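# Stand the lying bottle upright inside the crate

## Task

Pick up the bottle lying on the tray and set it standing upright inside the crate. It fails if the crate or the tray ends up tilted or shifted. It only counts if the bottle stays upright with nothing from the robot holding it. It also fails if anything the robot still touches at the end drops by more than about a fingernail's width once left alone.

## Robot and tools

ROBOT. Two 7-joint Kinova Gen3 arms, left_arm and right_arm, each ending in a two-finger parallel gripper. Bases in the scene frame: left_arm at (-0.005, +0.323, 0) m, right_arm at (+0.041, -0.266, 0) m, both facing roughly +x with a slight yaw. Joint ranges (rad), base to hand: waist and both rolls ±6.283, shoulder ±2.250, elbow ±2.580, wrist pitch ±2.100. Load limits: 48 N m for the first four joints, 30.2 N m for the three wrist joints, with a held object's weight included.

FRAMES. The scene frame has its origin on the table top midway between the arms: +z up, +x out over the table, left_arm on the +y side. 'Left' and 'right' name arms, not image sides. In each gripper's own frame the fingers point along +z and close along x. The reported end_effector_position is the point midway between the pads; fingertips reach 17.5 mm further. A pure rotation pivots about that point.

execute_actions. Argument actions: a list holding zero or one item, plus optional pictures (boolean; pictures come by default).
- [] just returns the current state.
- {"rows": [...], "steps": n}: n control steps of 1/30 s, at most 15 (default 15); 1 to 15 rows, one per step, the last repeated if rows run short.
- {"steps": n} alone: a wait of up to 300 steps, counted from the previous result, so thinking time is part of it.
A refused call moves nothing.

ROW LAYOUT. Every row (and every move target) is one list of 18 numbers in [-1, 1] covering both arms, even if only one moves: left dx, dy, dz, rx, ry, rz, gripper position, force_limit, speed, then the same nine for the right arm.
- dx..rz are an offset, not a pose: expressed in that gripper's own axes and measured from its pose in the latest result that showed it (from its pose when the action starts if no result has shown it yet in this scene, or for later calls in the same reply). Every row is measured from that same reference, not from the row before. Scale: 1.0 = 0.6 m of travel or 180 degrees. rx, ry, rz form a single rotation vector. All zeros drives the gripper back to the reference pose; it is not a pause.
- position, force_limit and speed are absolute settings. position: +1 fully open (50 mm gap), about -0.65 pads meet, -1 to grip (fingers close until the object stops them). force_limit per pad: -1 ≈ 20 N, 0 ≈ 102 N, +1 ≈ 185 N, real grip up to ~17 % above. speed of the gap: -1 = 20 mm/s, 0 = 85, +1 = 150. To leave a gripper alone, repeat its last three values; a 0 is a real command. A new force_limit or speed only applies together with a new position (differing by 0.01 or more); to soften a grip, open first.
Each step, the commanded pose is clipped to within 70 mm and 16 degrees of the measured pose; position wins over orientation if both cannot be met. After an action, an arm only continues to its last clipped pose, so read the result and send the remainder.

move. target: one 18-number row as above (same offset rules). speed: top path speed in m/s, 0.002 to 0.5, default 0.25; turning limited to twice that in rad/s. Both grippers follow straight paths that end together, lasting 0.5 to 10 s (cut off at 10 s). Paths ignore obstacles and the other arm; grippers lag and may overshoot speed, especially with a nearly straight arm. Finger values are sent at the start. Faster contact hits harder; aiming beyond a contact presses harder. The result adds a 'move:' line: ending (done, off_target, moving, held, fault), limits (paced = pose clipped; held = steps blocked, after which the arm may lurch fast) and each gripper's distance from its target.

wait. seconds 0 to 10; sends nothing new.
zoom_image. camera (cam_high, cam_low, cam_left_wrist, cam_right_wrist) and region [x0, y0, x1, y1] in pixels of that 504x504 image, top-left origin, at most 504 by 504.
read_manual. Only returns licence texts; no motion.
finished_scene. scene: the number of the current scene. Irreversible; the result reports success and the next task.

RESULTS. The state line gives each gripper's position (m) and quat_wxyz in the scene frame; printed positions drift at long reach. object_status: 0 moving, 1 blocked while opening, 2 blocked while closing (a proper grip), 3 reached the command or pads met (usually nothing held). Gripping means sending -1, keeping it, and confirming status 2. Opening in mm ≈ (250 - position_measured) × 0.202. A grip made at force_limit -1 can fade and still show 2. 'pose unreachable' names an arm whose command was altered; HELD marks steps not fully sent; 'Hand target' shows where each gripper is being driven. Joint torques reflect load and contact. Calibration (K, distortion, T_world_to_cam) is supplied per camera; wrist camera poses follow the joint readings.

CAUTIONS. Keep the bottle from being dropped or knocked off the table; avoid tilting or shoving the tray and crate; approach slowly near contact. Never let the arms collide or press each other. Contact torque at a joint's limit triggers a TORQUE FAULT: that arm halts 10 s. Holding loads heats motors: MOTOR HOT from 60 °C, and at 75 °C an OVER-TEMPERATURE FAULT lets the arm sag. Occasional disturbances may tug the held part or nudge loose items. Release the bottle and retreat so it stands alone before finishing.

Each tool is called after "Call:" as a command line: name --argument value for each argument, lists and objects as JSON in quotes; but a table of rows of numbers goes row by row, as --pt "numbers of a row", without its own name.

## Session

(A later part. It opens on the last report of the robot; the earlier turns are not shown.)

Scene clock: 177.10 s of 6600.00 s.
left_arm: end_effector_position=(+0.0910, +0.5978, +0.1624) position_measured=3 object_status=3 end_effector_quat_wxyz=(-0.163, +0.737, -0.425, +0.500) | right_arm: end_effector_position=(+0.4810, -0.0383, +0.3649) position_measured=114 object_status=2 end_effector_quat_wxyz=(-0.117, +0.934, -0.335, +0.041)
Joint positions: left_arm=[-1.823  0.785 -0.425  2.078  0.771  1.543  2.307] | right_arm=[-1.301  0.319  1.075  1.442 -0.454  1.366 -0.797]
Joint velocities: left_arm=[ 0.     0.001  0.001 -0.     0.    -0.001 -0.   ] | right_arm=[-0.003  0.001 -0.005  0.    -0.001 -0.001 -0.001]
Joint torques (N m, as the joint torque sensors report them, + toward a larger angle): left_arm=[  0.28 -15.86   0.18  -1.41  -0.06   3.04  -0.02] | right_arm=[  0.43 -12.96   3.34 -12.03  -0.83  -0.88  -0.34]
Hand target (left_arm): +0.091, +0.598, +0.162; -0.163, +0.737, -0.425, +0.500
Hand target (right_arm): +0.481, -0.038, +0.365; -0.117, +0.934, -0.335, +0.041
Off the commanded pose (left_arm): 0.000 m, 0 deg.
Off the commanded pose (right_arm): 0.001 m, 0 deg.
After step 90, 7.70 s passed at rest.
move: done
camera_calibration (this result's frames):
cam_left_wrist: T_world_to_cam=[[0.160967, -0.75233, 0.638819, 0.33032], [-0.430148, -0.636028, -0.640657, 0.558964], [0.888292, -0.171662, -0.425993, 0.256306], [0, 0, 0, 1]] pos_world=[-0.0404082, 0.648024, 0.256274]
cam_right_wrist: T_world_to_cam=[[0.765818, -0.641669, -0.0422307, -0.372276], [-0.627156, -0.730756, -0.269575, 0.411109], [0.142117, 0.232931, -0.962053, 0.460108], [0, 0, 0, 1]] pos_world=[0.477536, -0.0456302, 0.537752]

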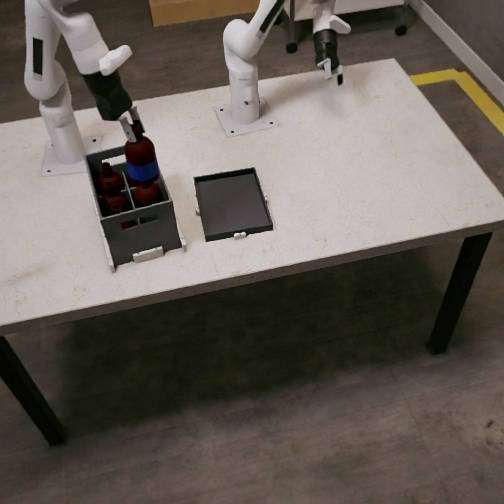

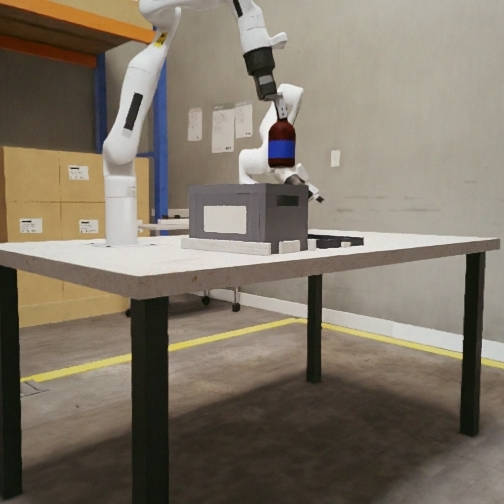

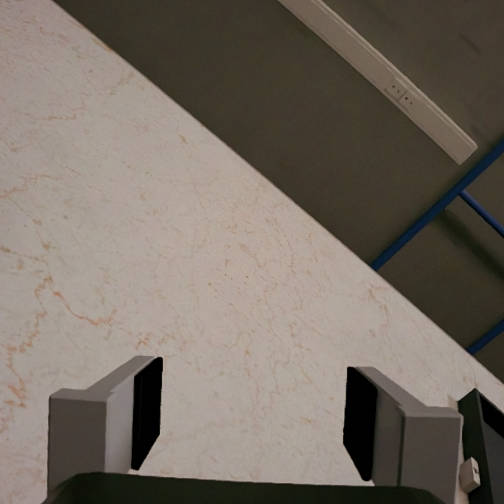

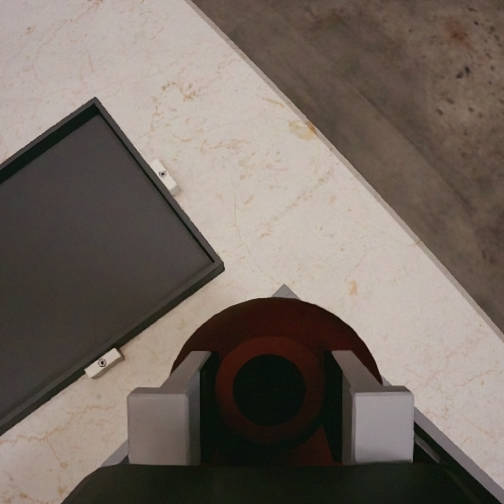

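Call:
move --target '[0,0,0,0,0,0,1,0,0, 0.009,0.013,0.0655,0,0,0,-1,0.6,-0.7]' --speed 0.1

Call:
zoom_image --camera "cam_high" --region '[90, 130, 200, 240]'

Scene clock: 189.13 s of 6600.00 s.
left_arm: end_effector_position=(+0.0910, +0.5979, +0.1624) position_measured=3 object_status=3 end_effector_quat_wxyz=(-0.163, +0.737, -0.425, +0.500) | right_arm: end_effector_position=(+0.4865, -0.0399, +0.3250) position_measured=114 object_status=2 end_effector_quat_wxyz=(-0.117, +0.934, -0.335, +0.041)
Joint positions: left_arm=[-1.823  0.785 -0.425  2.078  0.771  1.543  2.307] | right_arm=[-1.277  0.349  1.054  1.541 -0.491  1.258 -0.741]
Joint velocities: left_arm=[-0.     0.001  0.     0.    -0.    -0.    -0.   ] | right_arm=[ 0.003  0.002  0.002  0.001  0.     0.    -0.001]
Joint torques (N m, as the joint torque sensors report them, + toward a larger angle): left_arm=[  0.24 -15.57   0.03  -1.46  -0.1    2.99   0.07] | right_arm=[ -0.33 -13.42   3.19 -11.63  -1.06  -0.84  -0.17]
Hand target (left_arm): +0.091, +0.598, +0.162; -0.163, +0.737, -0.425, +0.500
Hand target (right_arm): +0.487, -0.040, +0.325; -0.117, +0.934, -0.335, +0.041
Off the commanded pose (left_arm): 0.000 m, 0 deg.
Off the commanded pose (right_arm): 0.000 m, 0 deg.
After step 90, 8.30 s passed at rest.
move: done
camera_calibration (this result's frames):
cam_left_wrist: T_world_to_cam=[[0.160968, -0.752331, 0.638818, 0.330321], [-0.430149, -0.636027, -0.640657, 0.558963], [0.888291, -0.171661, -0.425994, 0.256306], [0, 0, 0, 1]] pos_world=[-0.0404085, 0.648025, 0.256274]
cam_right_wrist: T_world_to_cam=[[0.765974, -0.641479, -0.0422956, -0.379313], [-0.626956, -0.730843, -0.269804, 0.40264], [0.142162, 0.233181, -0.961986, 0.421244], [0, 0, 0, 1]] pos_world=[0.483096, -0.0472801, 0.497822]

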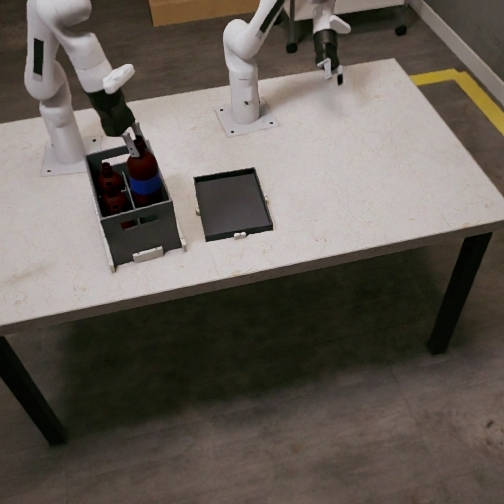

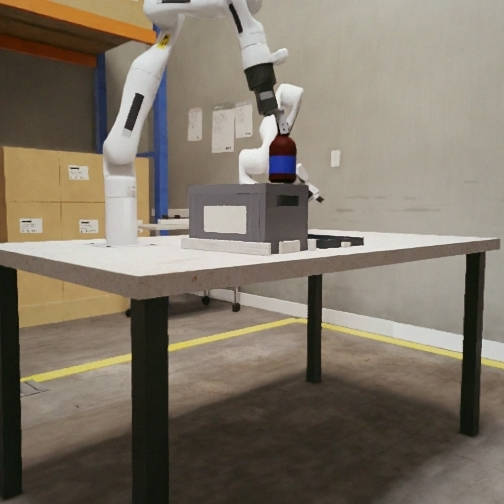

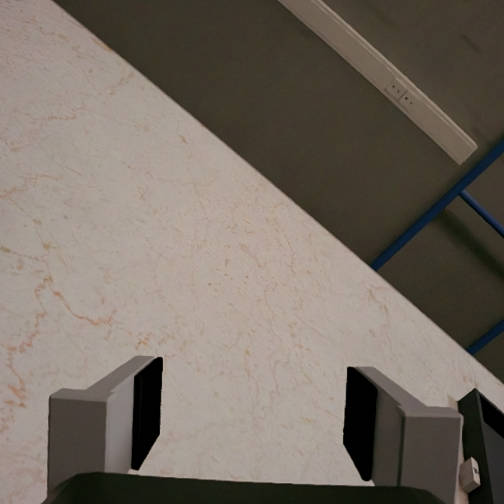

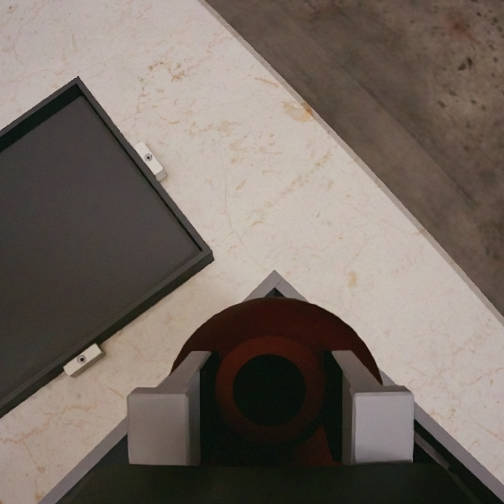

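Region (90, 130, 200, 240) of cam_high's 504x504 image, scaled by 4.582, with more detail than that image has.

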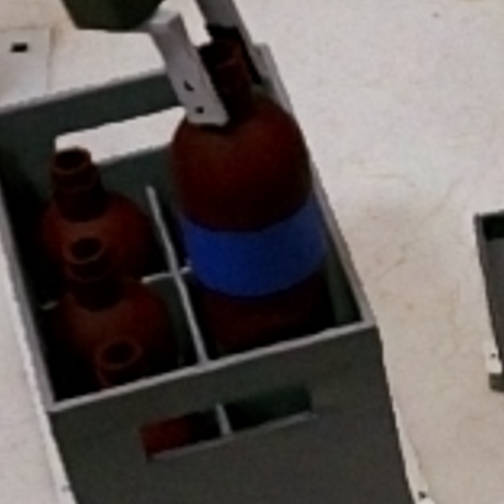

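Call:
move --target '[0,0,0,0,0,0,1,0,0, 0,0.0255,0.105,0,0,0,-1,0.6,-0.7]' --speed 0.08

Call:
zoom_image --camera "cam_high" --region '[90, 130, 200, 240]'

Scene clock: 194.07 s of 6600.00 s.
left_arm: end_effector_position=(+0.0910, +0.5979, +0.1624) position_measured=3 object_status=3 end_effector_quat_wxyz=(-0.163, +0.737, -0.425, +0.500) | right_arm: end_effector_position=(+0.4871, -0.0392, +0.2602) position_measured=114 object_status=2 end_effector_quat_wxyz=(-0.117, +0.934, -0.335, +0.041)
Joint positions: left_arm=[-1.823  0.785 -0.425  2.078  0.771  1.543  2.307] | right_arm=[-1.245  0.402  1.007  1.697 -0.567  1.084 -0.649]
Joint velocities: left_arm=[-0.     0.001 -0.     0.001  0.     0.     0.   ] | right_arm=[ 0.003  0.001  0.002  0.001 -0.     0.     0.002]
Joint torques (N m, as the joint torque sensors report them, + toward a larger angle): left_arm=[  0.19 -15.69   0.    -1.44  -0.1    3.03   0.03] | right_arm=[  0.22 -14.21   3.71 -11.04  -0.81  -0.96  -0.42]
Hand target (left_arm): +0.091, +0.598, +0.162; -0.163, +0.737, -0.425, +0.500
Hand target (right_arm): +0.487, -0.039, +0.260; -0.117, +0.934, -0.335, +0.041
Off the commanded pose (left_arm): 0.000 m, 0 deg.
Off the commanded pose (right_arm): 0.000 m, 0 deg.
After step 90, 0.83 s passed at rest.
move: done
camera_calibration (this result's frames):
cam_left_wrist: T_world_to_cam=[[0.160968, -0.752332, 0.638816, 0.330323], [-0.430149, -0.636027, -0.640657, 0.558963], [0.888291, -0.171661, -0.425995, 0.256306], [0, 0, 0, 1]] pos_world=[-0.0404087, 0.648025, 0.256274]
cam_right_wrist: T_world_to_cam=[[0.766109, -0.641315, -0.0423325, -0.382079], [-0.626761, -0.730892, -0.270126, 0.386055], [0.142295, 0.233478, -0.961894, 0.35865], [0, 0, 0, 1]] pos_world=[0.483644, -0.0466054, 0.433092]

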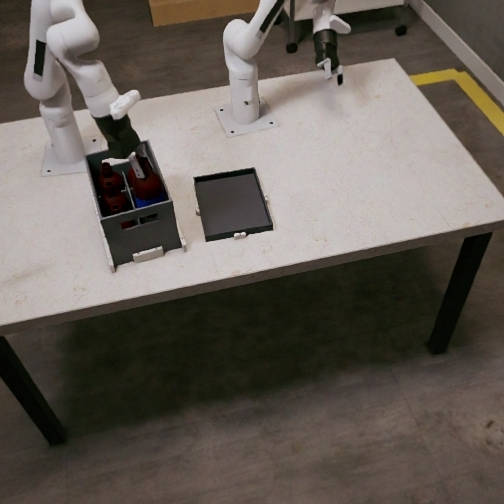

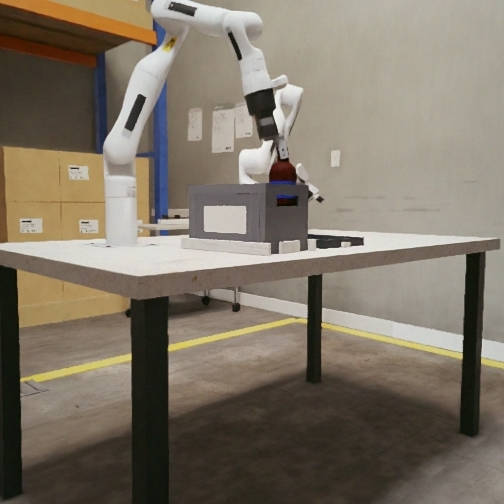

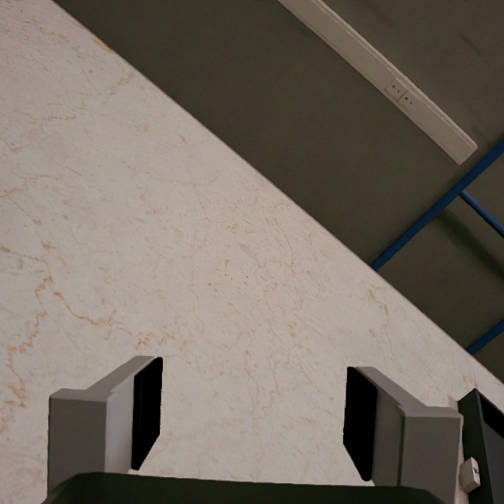

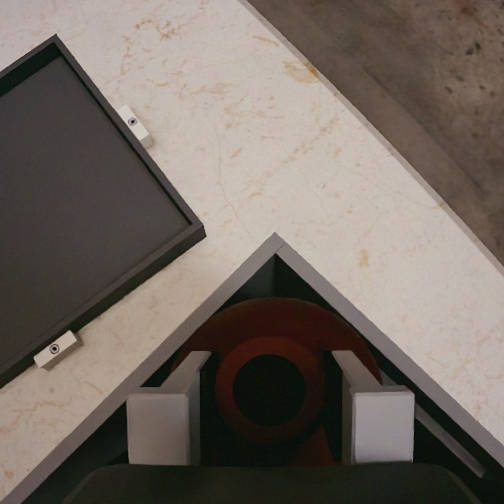

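Region (90, 130, 200, 240) of cam_high's 504x504 image, scaled by 4.582, with more detail than that image has.

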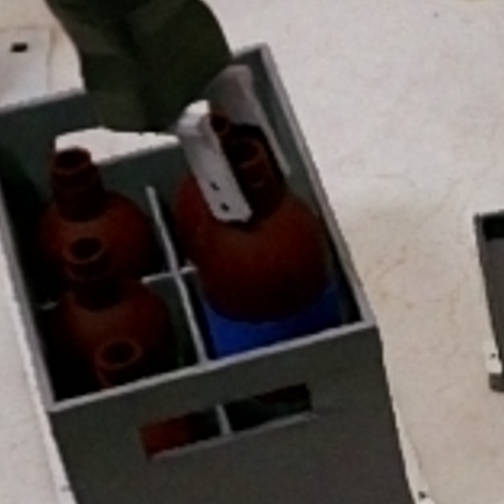

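Call:
move --target '[0,0,0,0,0,0,1,0,0, 0.002,0.0365,0.1535,0,0,0,-1,0.6,-0.7]' --speed 0.05

Call:
zoom_image --camera "cam_high" --region '[90, 130, 200, 240]'

Scene clock: 206.20 s of 6600.00 s.
left_arm: end_effector_position=(+0.0910, +0.5979, +0.1624) position_measured=3 object_status=3 end_effector_quat_wxyz=(-0.163, +0.737, -0.425, +0.500) | right_arm: end_effector_position=(+0.4892, -0.0384, +0.1657) position_measured=114 object_status=2 end_effector_quat_wxyz=(-0.117, +0.934, -0.335, +0.041)
Joint positions: left_arm=[-1.823  0.785 -0.425  2.078  0.771  1.543  2.307] | right_arm=[-1.139  0.52   0.877  1.865 -0.747  0.853 -0.464]
Joint velocities: left_arm=[ 0.     0.001 -0.     0.     0.001  0.002  0.   ] | right_arm=[ 0.004  0.001  0.004  0.     0.    -0.    -0.001]
Joint torques (N m, as the joint torque sensors report them, + toward a larger angle): left_arm=[  0.17 -15.64  -0.08  -1.34  -0.13   3.    -0.03] | right_arm=[ -0.47 -15.88   4.31  -9.27  -0.75  -0.57  -0.53]
Hand target (left_arm): +0.091, +0.598, +0.162; -0.163, +0.737, -0.425, +0.500
Hand target (right_arm): +0.489, -0.039, +0.166; -0.117, +0.934, -0.335, +0.041
Off the commanded pose (left_arm): 0.000 m, 0 deg.
Off the commanded pose (right_arm): 0.000 m, 0 deg.
After step 90, 7.00 s passed at rest.
move: done
camera_calibration (this result's frames):
cam_left_wrist: T_world_to_cam=[[0.160969, -0.752332, 0.638815, 0.330324], [-0.430149, -0.636026, -0.640658, 0.558963], [0.888291, -0.17166, -0.425996, 0.256306], [0, 0, 0, 1]] pos_world=[-0.040409, 0.648026, 0.256273]
cam_right_wrist: T_world_to_cam=[[0.766414, -0.640942, -0.0424598, -0.387294], [-0.626357, -0.731045, -0.270649, 0.362257], [0.14243, 0.234024, -0.961741, 0.267181], [0, 0, 0, 1]] pos_world=[0.485675, -0.0459341, 0.338559]

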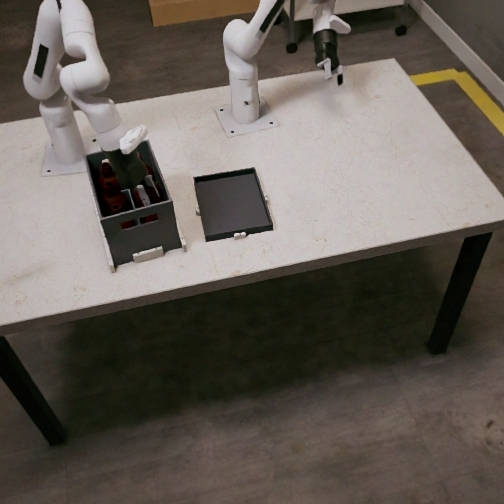

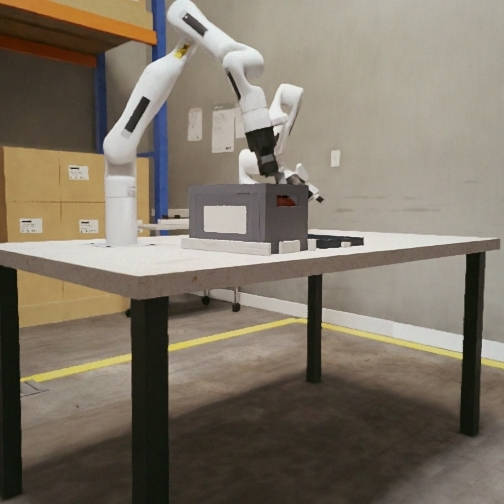

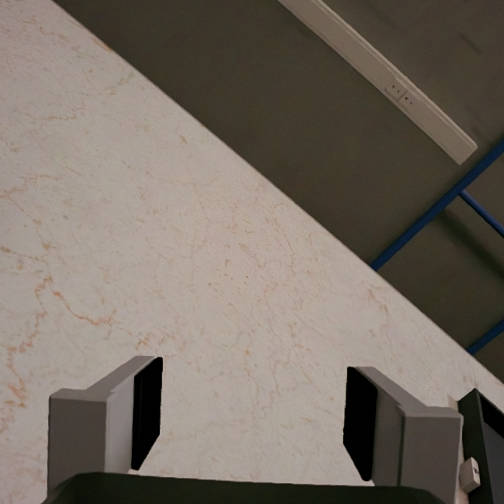

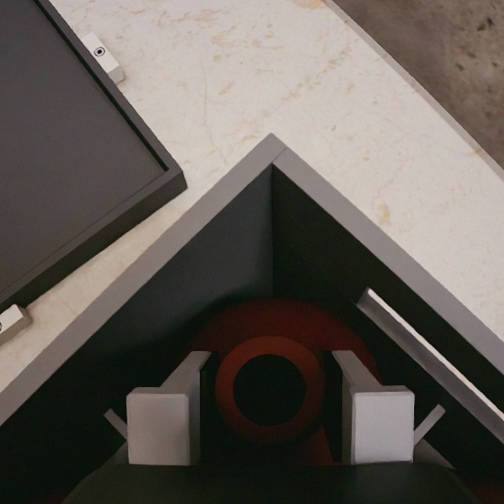

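Region (90, 130, 200, 240) of cam_high's 504x504 image, scaled by 4.582, with more detail than that image has.

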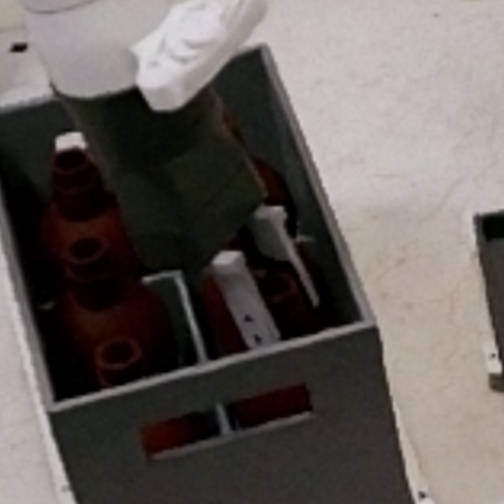

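Call:
move --target '[0,0,0,0,0,0,1,0,0, 0,0.005,0.0195,0,0,0,-1,0.6,-0.7]' --speed 0.02

Scene clock: 212.00 s of 6600.00 s.
left_arm: end_effector_position=(+0.0910, +0.5979, +0.1624) position_measured=3 object_status=3 end_effector_quat_wxyz=(-0.163, +0.737, -0.425, +0.500) | right_arm: end_effector_position=(+0.4892, -0.0383, +0.1537) position_measured=114 object_status=2 end_effector_quat_wxyz=(-0.118, +0.934, -0.335, +0.041)
Joint positions: left_arm=[-1.823  0.785 -0.425  2.078  0.771  1.543  2.307] | right_arm=[-1.123  0.536  0.855  1.882 -0.774  0.824 -0.437]
Joint velocities: left_arm=[ 0.     0.001  0.     0.001  0.     0.002 -0.001] | right_arm=[ 0.003 -0.     0.001  0.     0.    -0.001 -0.001]
Joint torques (N m, as the joint torque sensors report them, + toward a larger angle): left_arm=[  0.09 -15.74   0.06  -1.44  -0.11   3.11  -0.02] | right_arm=[ -0.12 -16.43   4.15  -8.93  -0.66  -0.69  -0.17]
Hand target (left_arm): +0.091, +0.598, +0.162; -0.163, +0.737, -0.425, +0.500
Hand target (right_arm): +0.489, -0.038, +0.154; -0.118, +0.934, -0.335, +0.041
Off the commanded pose (left_arm): 0.000 m, 0 deg.
Off the commanded pose (right_arm): 0.000 m, 0 deg.
After step 90, 1.97 s passed at rest.
move: done
camera_calibration (this result's frames):
cam_left_wrist: T_world_to_cam=[[0.16097, -0.752333, 0.638814, 0.330326], [-0.43015, -0.636025, -0.640659, 0.558963], [0.88829, -0.171659, -0.425997, 0.256306], [0, 0, 0, 1]] pos_world=[-0.0404093, 0.648026, 0.256273]
cam_right_wrist: T_world_to_cam=[[0.76655, -0.640778, -0.042495, -0.38778], [-0.62619, -0.731141, -0.270775, 0.359002], [0.142437, 0.234172, -0.961704, 0.255574], [0, 0, 0, 1]] pos_world=[0.485652, -0.0458481, 0.326517]

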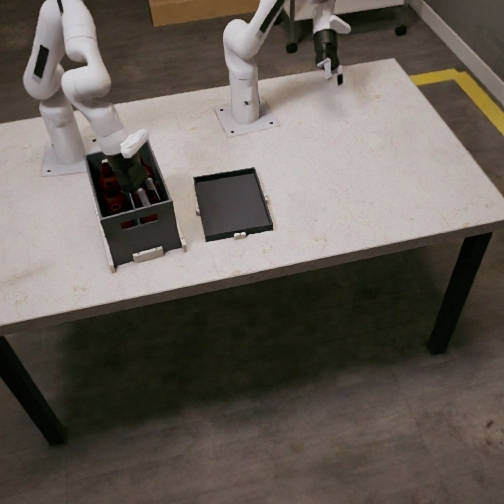

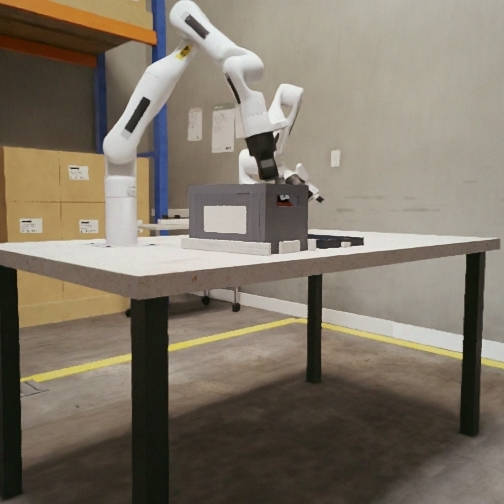

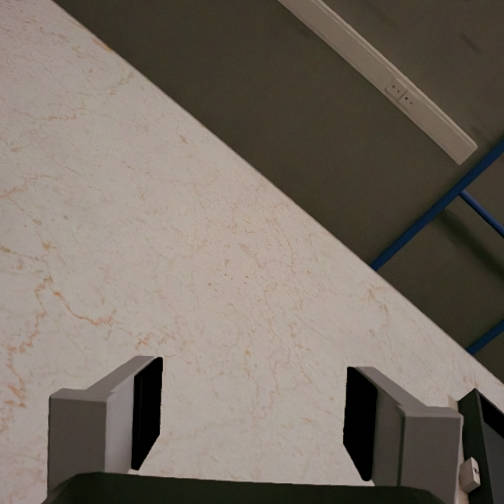

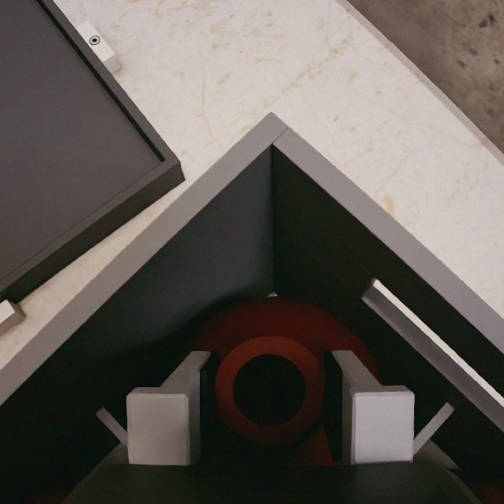

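Call:
move --target '[0,0,0,0,0,0,1,0,0, 0,0.0017,0.0065,0,0,0,-1,0.6,-0.7]' --speed 0.01

Scene clock: 218.80 s of 6600.00 s.
left_arm: end_effector_position=(+0.0910, +0.5979, +0.1624) position_measured=3 object_status=3 end_effector_quat_wxyz=(-0.163, +0.737, -0.425, +0.500) | right_arm: end_effector_position=(+0.4897, -0.0382, +0.1510) position_measured=114 object_status=2 end_effector_quat_wxyz=(-0.119, +0.934, -0.335, +0.042)
Joint positions: left_arm=[-1.823  0.785 -0.425  2.078  0.771  1.543  2.307] | right_arm=[-1.117  0.54   0.848  1.887 -0.784  0.815 -0.427]
Joint velocities: left_arm=[ 0.    -0.     0.     0.001  0.    -0.    -0.   ] | right_arm=[ 0.    -0.001  0.001  0.001 -0.001  0.    -0.   ]
Joint torques (N m, as the joint torque sensors report them, + toward a larger angle): left_arm=[  0.28 -15.51   0.03  -1.32  -0.13   3.07   0.09] | right_arm=[  0.01 -13.37   3.24  -7.65  -0.67  -0.75  -0.28]
Hand target (left_arm): +0.091, +0.598, +0.162; -0.163, +0.737, -0.425, +0.500
Hand target (right_arm): +0.489, -0.038, +0.150; -0.118, +0.934, -0.335, +0.041
Off the commanded pose (left_arm): 0.000 m, 0 deg.
Off the commanded pose (right_arm): 0.001 m, 0 deg.
After step 90, 3.10 s passed at rest.
move: done
camera_calibration (this result's frames):
cam_left_wrist: T_world_to_cam=[[0.160971, -0.752334, 0.638813, 0.330327], [-0.43015, -0.636024, -0.640659, 0.558963], [0.88829, -0.171658, -0.425998, 0.256306], [0, 0, 0, 1]] pos_world=[-0.0404096, 0.648027, 0.256273]
cam_right_wrist: T_world_to_cam=[[0.76637, -0.64098, -0.0426801, -0.388061], [-0.626018, -0.730269, -0.273513, 0.359067], [0.144148, 0.23633, -0.960921, 0.252029], [0, 0, 0, 1]] pos_world=[0.485851, -0.0460862, 0.323827]

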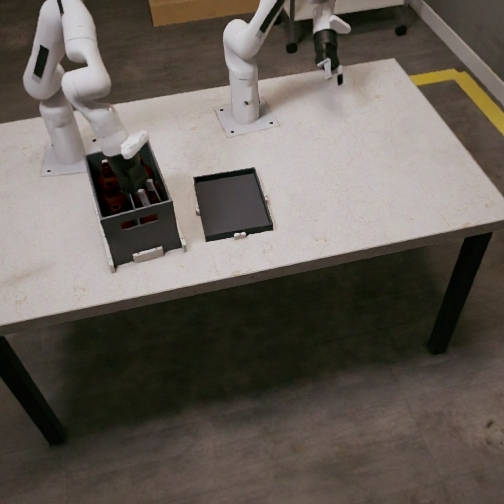

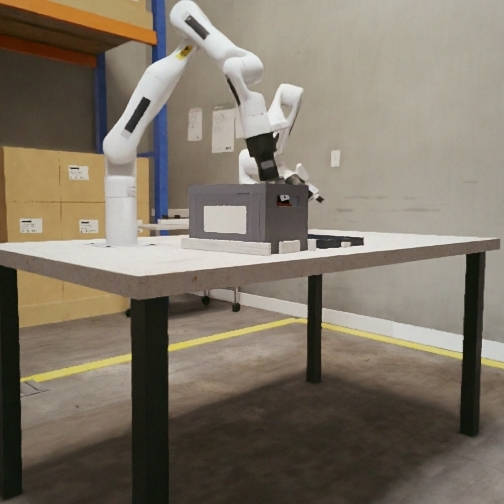

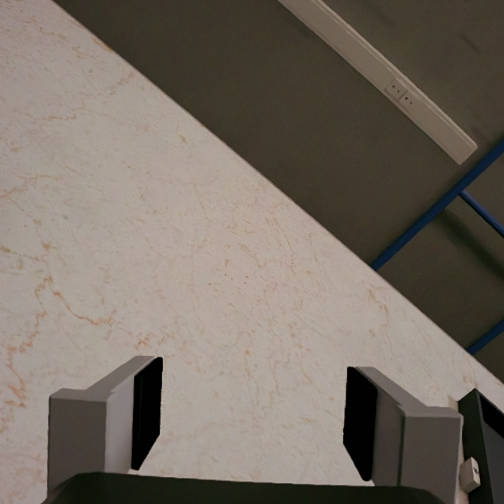

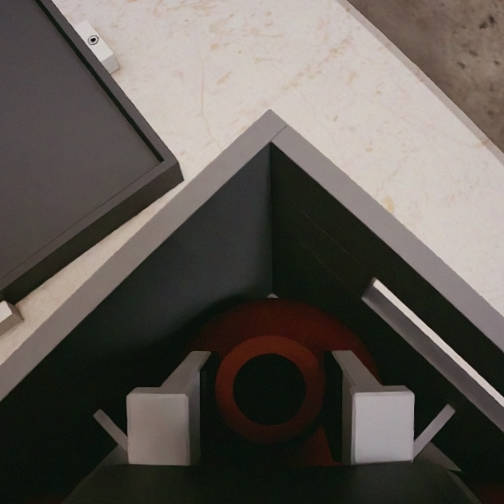

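Touched down. Release and withdraw.

Call:
execute_actions --actions '[{"rows":[[0,0,0,0,0,0,1,0,0,0,0,0,0,0,0,0.75,0,0]],"steps":15}]' --pictures false

Call:
move --target '[0,0,0,0,0,0,1,0,0, 0,0,-0.2,0,0,0,0.75,0,0]' --speed 0.2

Call:
zoom_image --camera "cam_high" --region '[70, 130, 200, 280]'

Scene clock: 224.30 s of 6600.00 s.
left_arm: end_effector_position=(+0.0910, +0.5979, +0.1624) position_measured=3 object_status=3 end_effector_quat_wxyz=(-0.163, +0.737, -0.425, +0.500) | right_arm: end_effector_position=(+0.4897, -0.0382, +0.1510) position_measured=41 object_status=3 end_effector_quat_wxyz=(-0.119, +0.934, -0.335, +0.042)
Joint positions: left_arm=[-1.823  0.785 -0.425  2.078  0.771  1.543  2.307] | right_arm=[-1.117  0.54   0.848  1.887 -0.784  0.815 -0.428]
Joint velocities: left_arm=[ 0.    -0.001 -0.     0.     0.    -0.     0.   ] | right_arm=[ 0.001 -0.     0.001  0.     0.001 -0.    -0.001]
Joint torques (N m, as the joint torque sensors report them, + toward a larger angle): left_arm=[  0.27 -15.67   0.23  -1.48  -0.13   3.02   0.  ] | right_arm=[  0.25 -15.13   3.87  -8.23  -0.58  -0.52  -0.3 ]
Hand target (left_arm): +0.091, +0.598, +0.162; -0.163, +0.737, -0.425, +0.500
Hand target (right_arm): +0.490, -0.038, +0.151; -0.119, +0.934, -0.335, +0.042
Off the commanded pose (left_arm): 0.000 m, 0 deg.
Off the commanded pose (right_arm): 0.000 m, 0 deg.
Steps of this call (steps 1 to 90: nothing new was sent; then 2.00 s passed at rest; steps 91 to 105: all 15 steps of this action). Readings (end_effector_position | what the end effector reports):
91: left_arm (+0.0910, +0.5979, +0.1624) | right_arm (+0.4898, -0.0381, +0.1514) | left_arm position_measured=3 object_status=3 | right_arm position_measured=104 object_status=0
92: left_arm (+0.0910, +0.5979, +0.1624) | right_arm (+0.4897, -0.0380, +0.1517) | left_arm position_measured=3 object_status=3 | right_arm position_measured=90 object_status=0
94: left_arm (+0.0910, +0.5979, +0.1624) | right_arm (+0.4899, -0.0383, +0.1514) | left_arm position_measured=3 object_status=3 | right_arm position_measured=62 object_status=0
98: left_arm (+0.0910, +0.5979, +0.1624) | right_arm (+0.4897, -0.0382, +0.1511) | left_arm position_measured=3 object_status=3 | right_arm position_measured=41 object_status=0
105: the state above

Scene clock: 225.60 s of 6600.00 s.
left_arm: end_effector_position=(+0.0910, +0.5979, +0.1624) position_measured=3 object_status=3 end_effector_quat_wxyz=(-0.163, +0.737, -0.425, +0.500) | right_arm: end_effector_position=(+0.4704, -0.0617, +0.2670) position_measured=41 object_status=3 end_effector_quat_wxyz=(-0.119, +0.934, -0.335, +0.042)
Joint positions: left_arm=[-1.823  0.785 -0.425  2.078  0.771  1.543  2.307] | right_arm=[-1.27   0.326  1.028  1.755 -0.509  1.067 -0.653]
Joint velocities: left_arm=[-0.    -0.001  0.    -0.001  0.    -0.001 -0.   ] | right_arm=[-0.004 -0.004 -0.002  0.     0.    -0.001 -0.001]
Joint torques (N m, as the joint torque sensors report them, + toward a larger angle): left_arm=[  0.21 -15.67   0.01  -1.58  -0.06   3.02  -0.05] | right_arm=[ -0.21 -11.69   3.23 -10.01  -0.63  -0.51  -0.25]
Hand target (left_arm): +0.091, +0.598, +0.162; -0.163, +0.737, -0.425, +0.500
Hand target (right_arm): +0.470, -0.062, +0.267; -0.119, +0.934, -0.335, +0.042
Off the commanded pose (left_arm): 0.000 m, 0 deg.
Off the commanded pose (right_arm): 0.000 m, 0 deg.
move: done
camera_calibration (this result's frames):
cam_left_wrist: T_world_to_cam=[[0.160973, -0.752336, 0.63881, 0.33033], [-0.43015, -0.636023, -0.64066, 0.558962], [0.88829, -0.171656, -0.426, 0.256306], [0, 0, 0, 1]] pos_world=[-0.0404101, 0.648028, 0.256273]
cam_right_wrist: T_world_to_cam=[[0.76612, -0.641278, -0.0426922, -0.383322], [-0.626403, -0.730184, -0.272856, 0.361588], [0.143803, 0.235783, -0.961107, 0.37198], [0, 0, 0, 1]] pos_world=[0.466679, -0.0694963, 0.439809]

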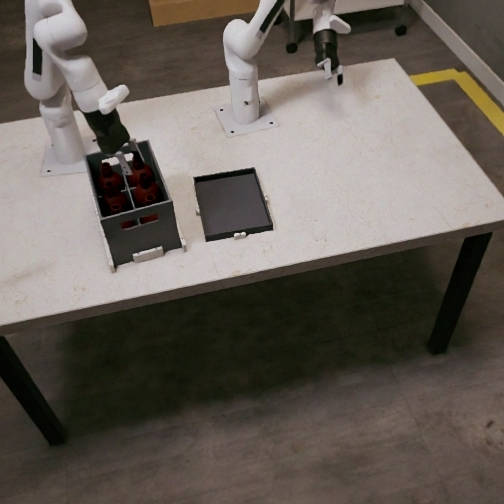

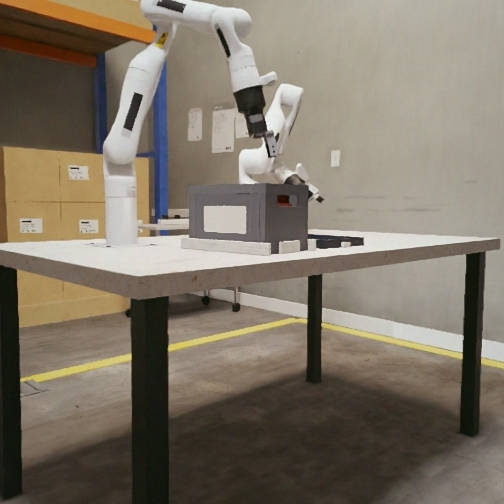

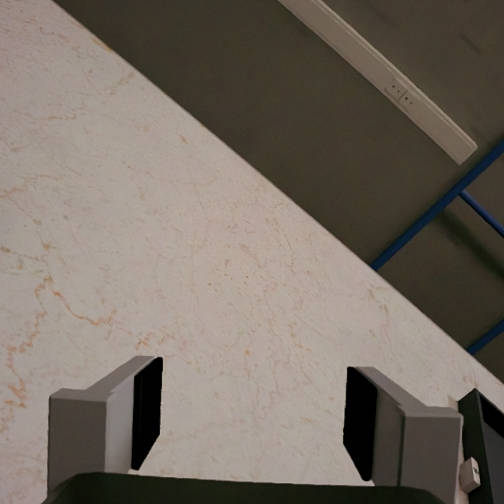

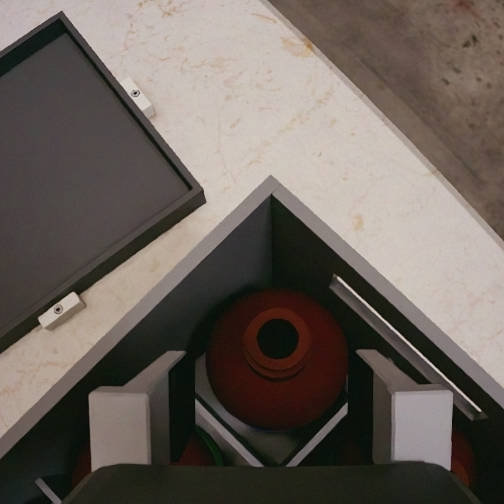

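Region (70, 130, 200, 280) of cam_high's 504x504 image, scaled by 3.360, with more detail than that image has; it fills the left 437 columns of this view, and the rest is white.

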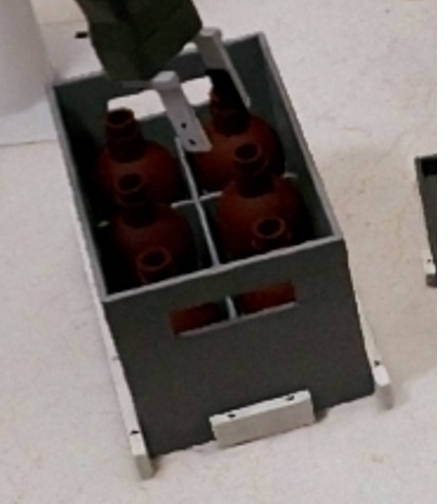

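Call:
finished_scene --scene 1

The scene is finished: the task was done.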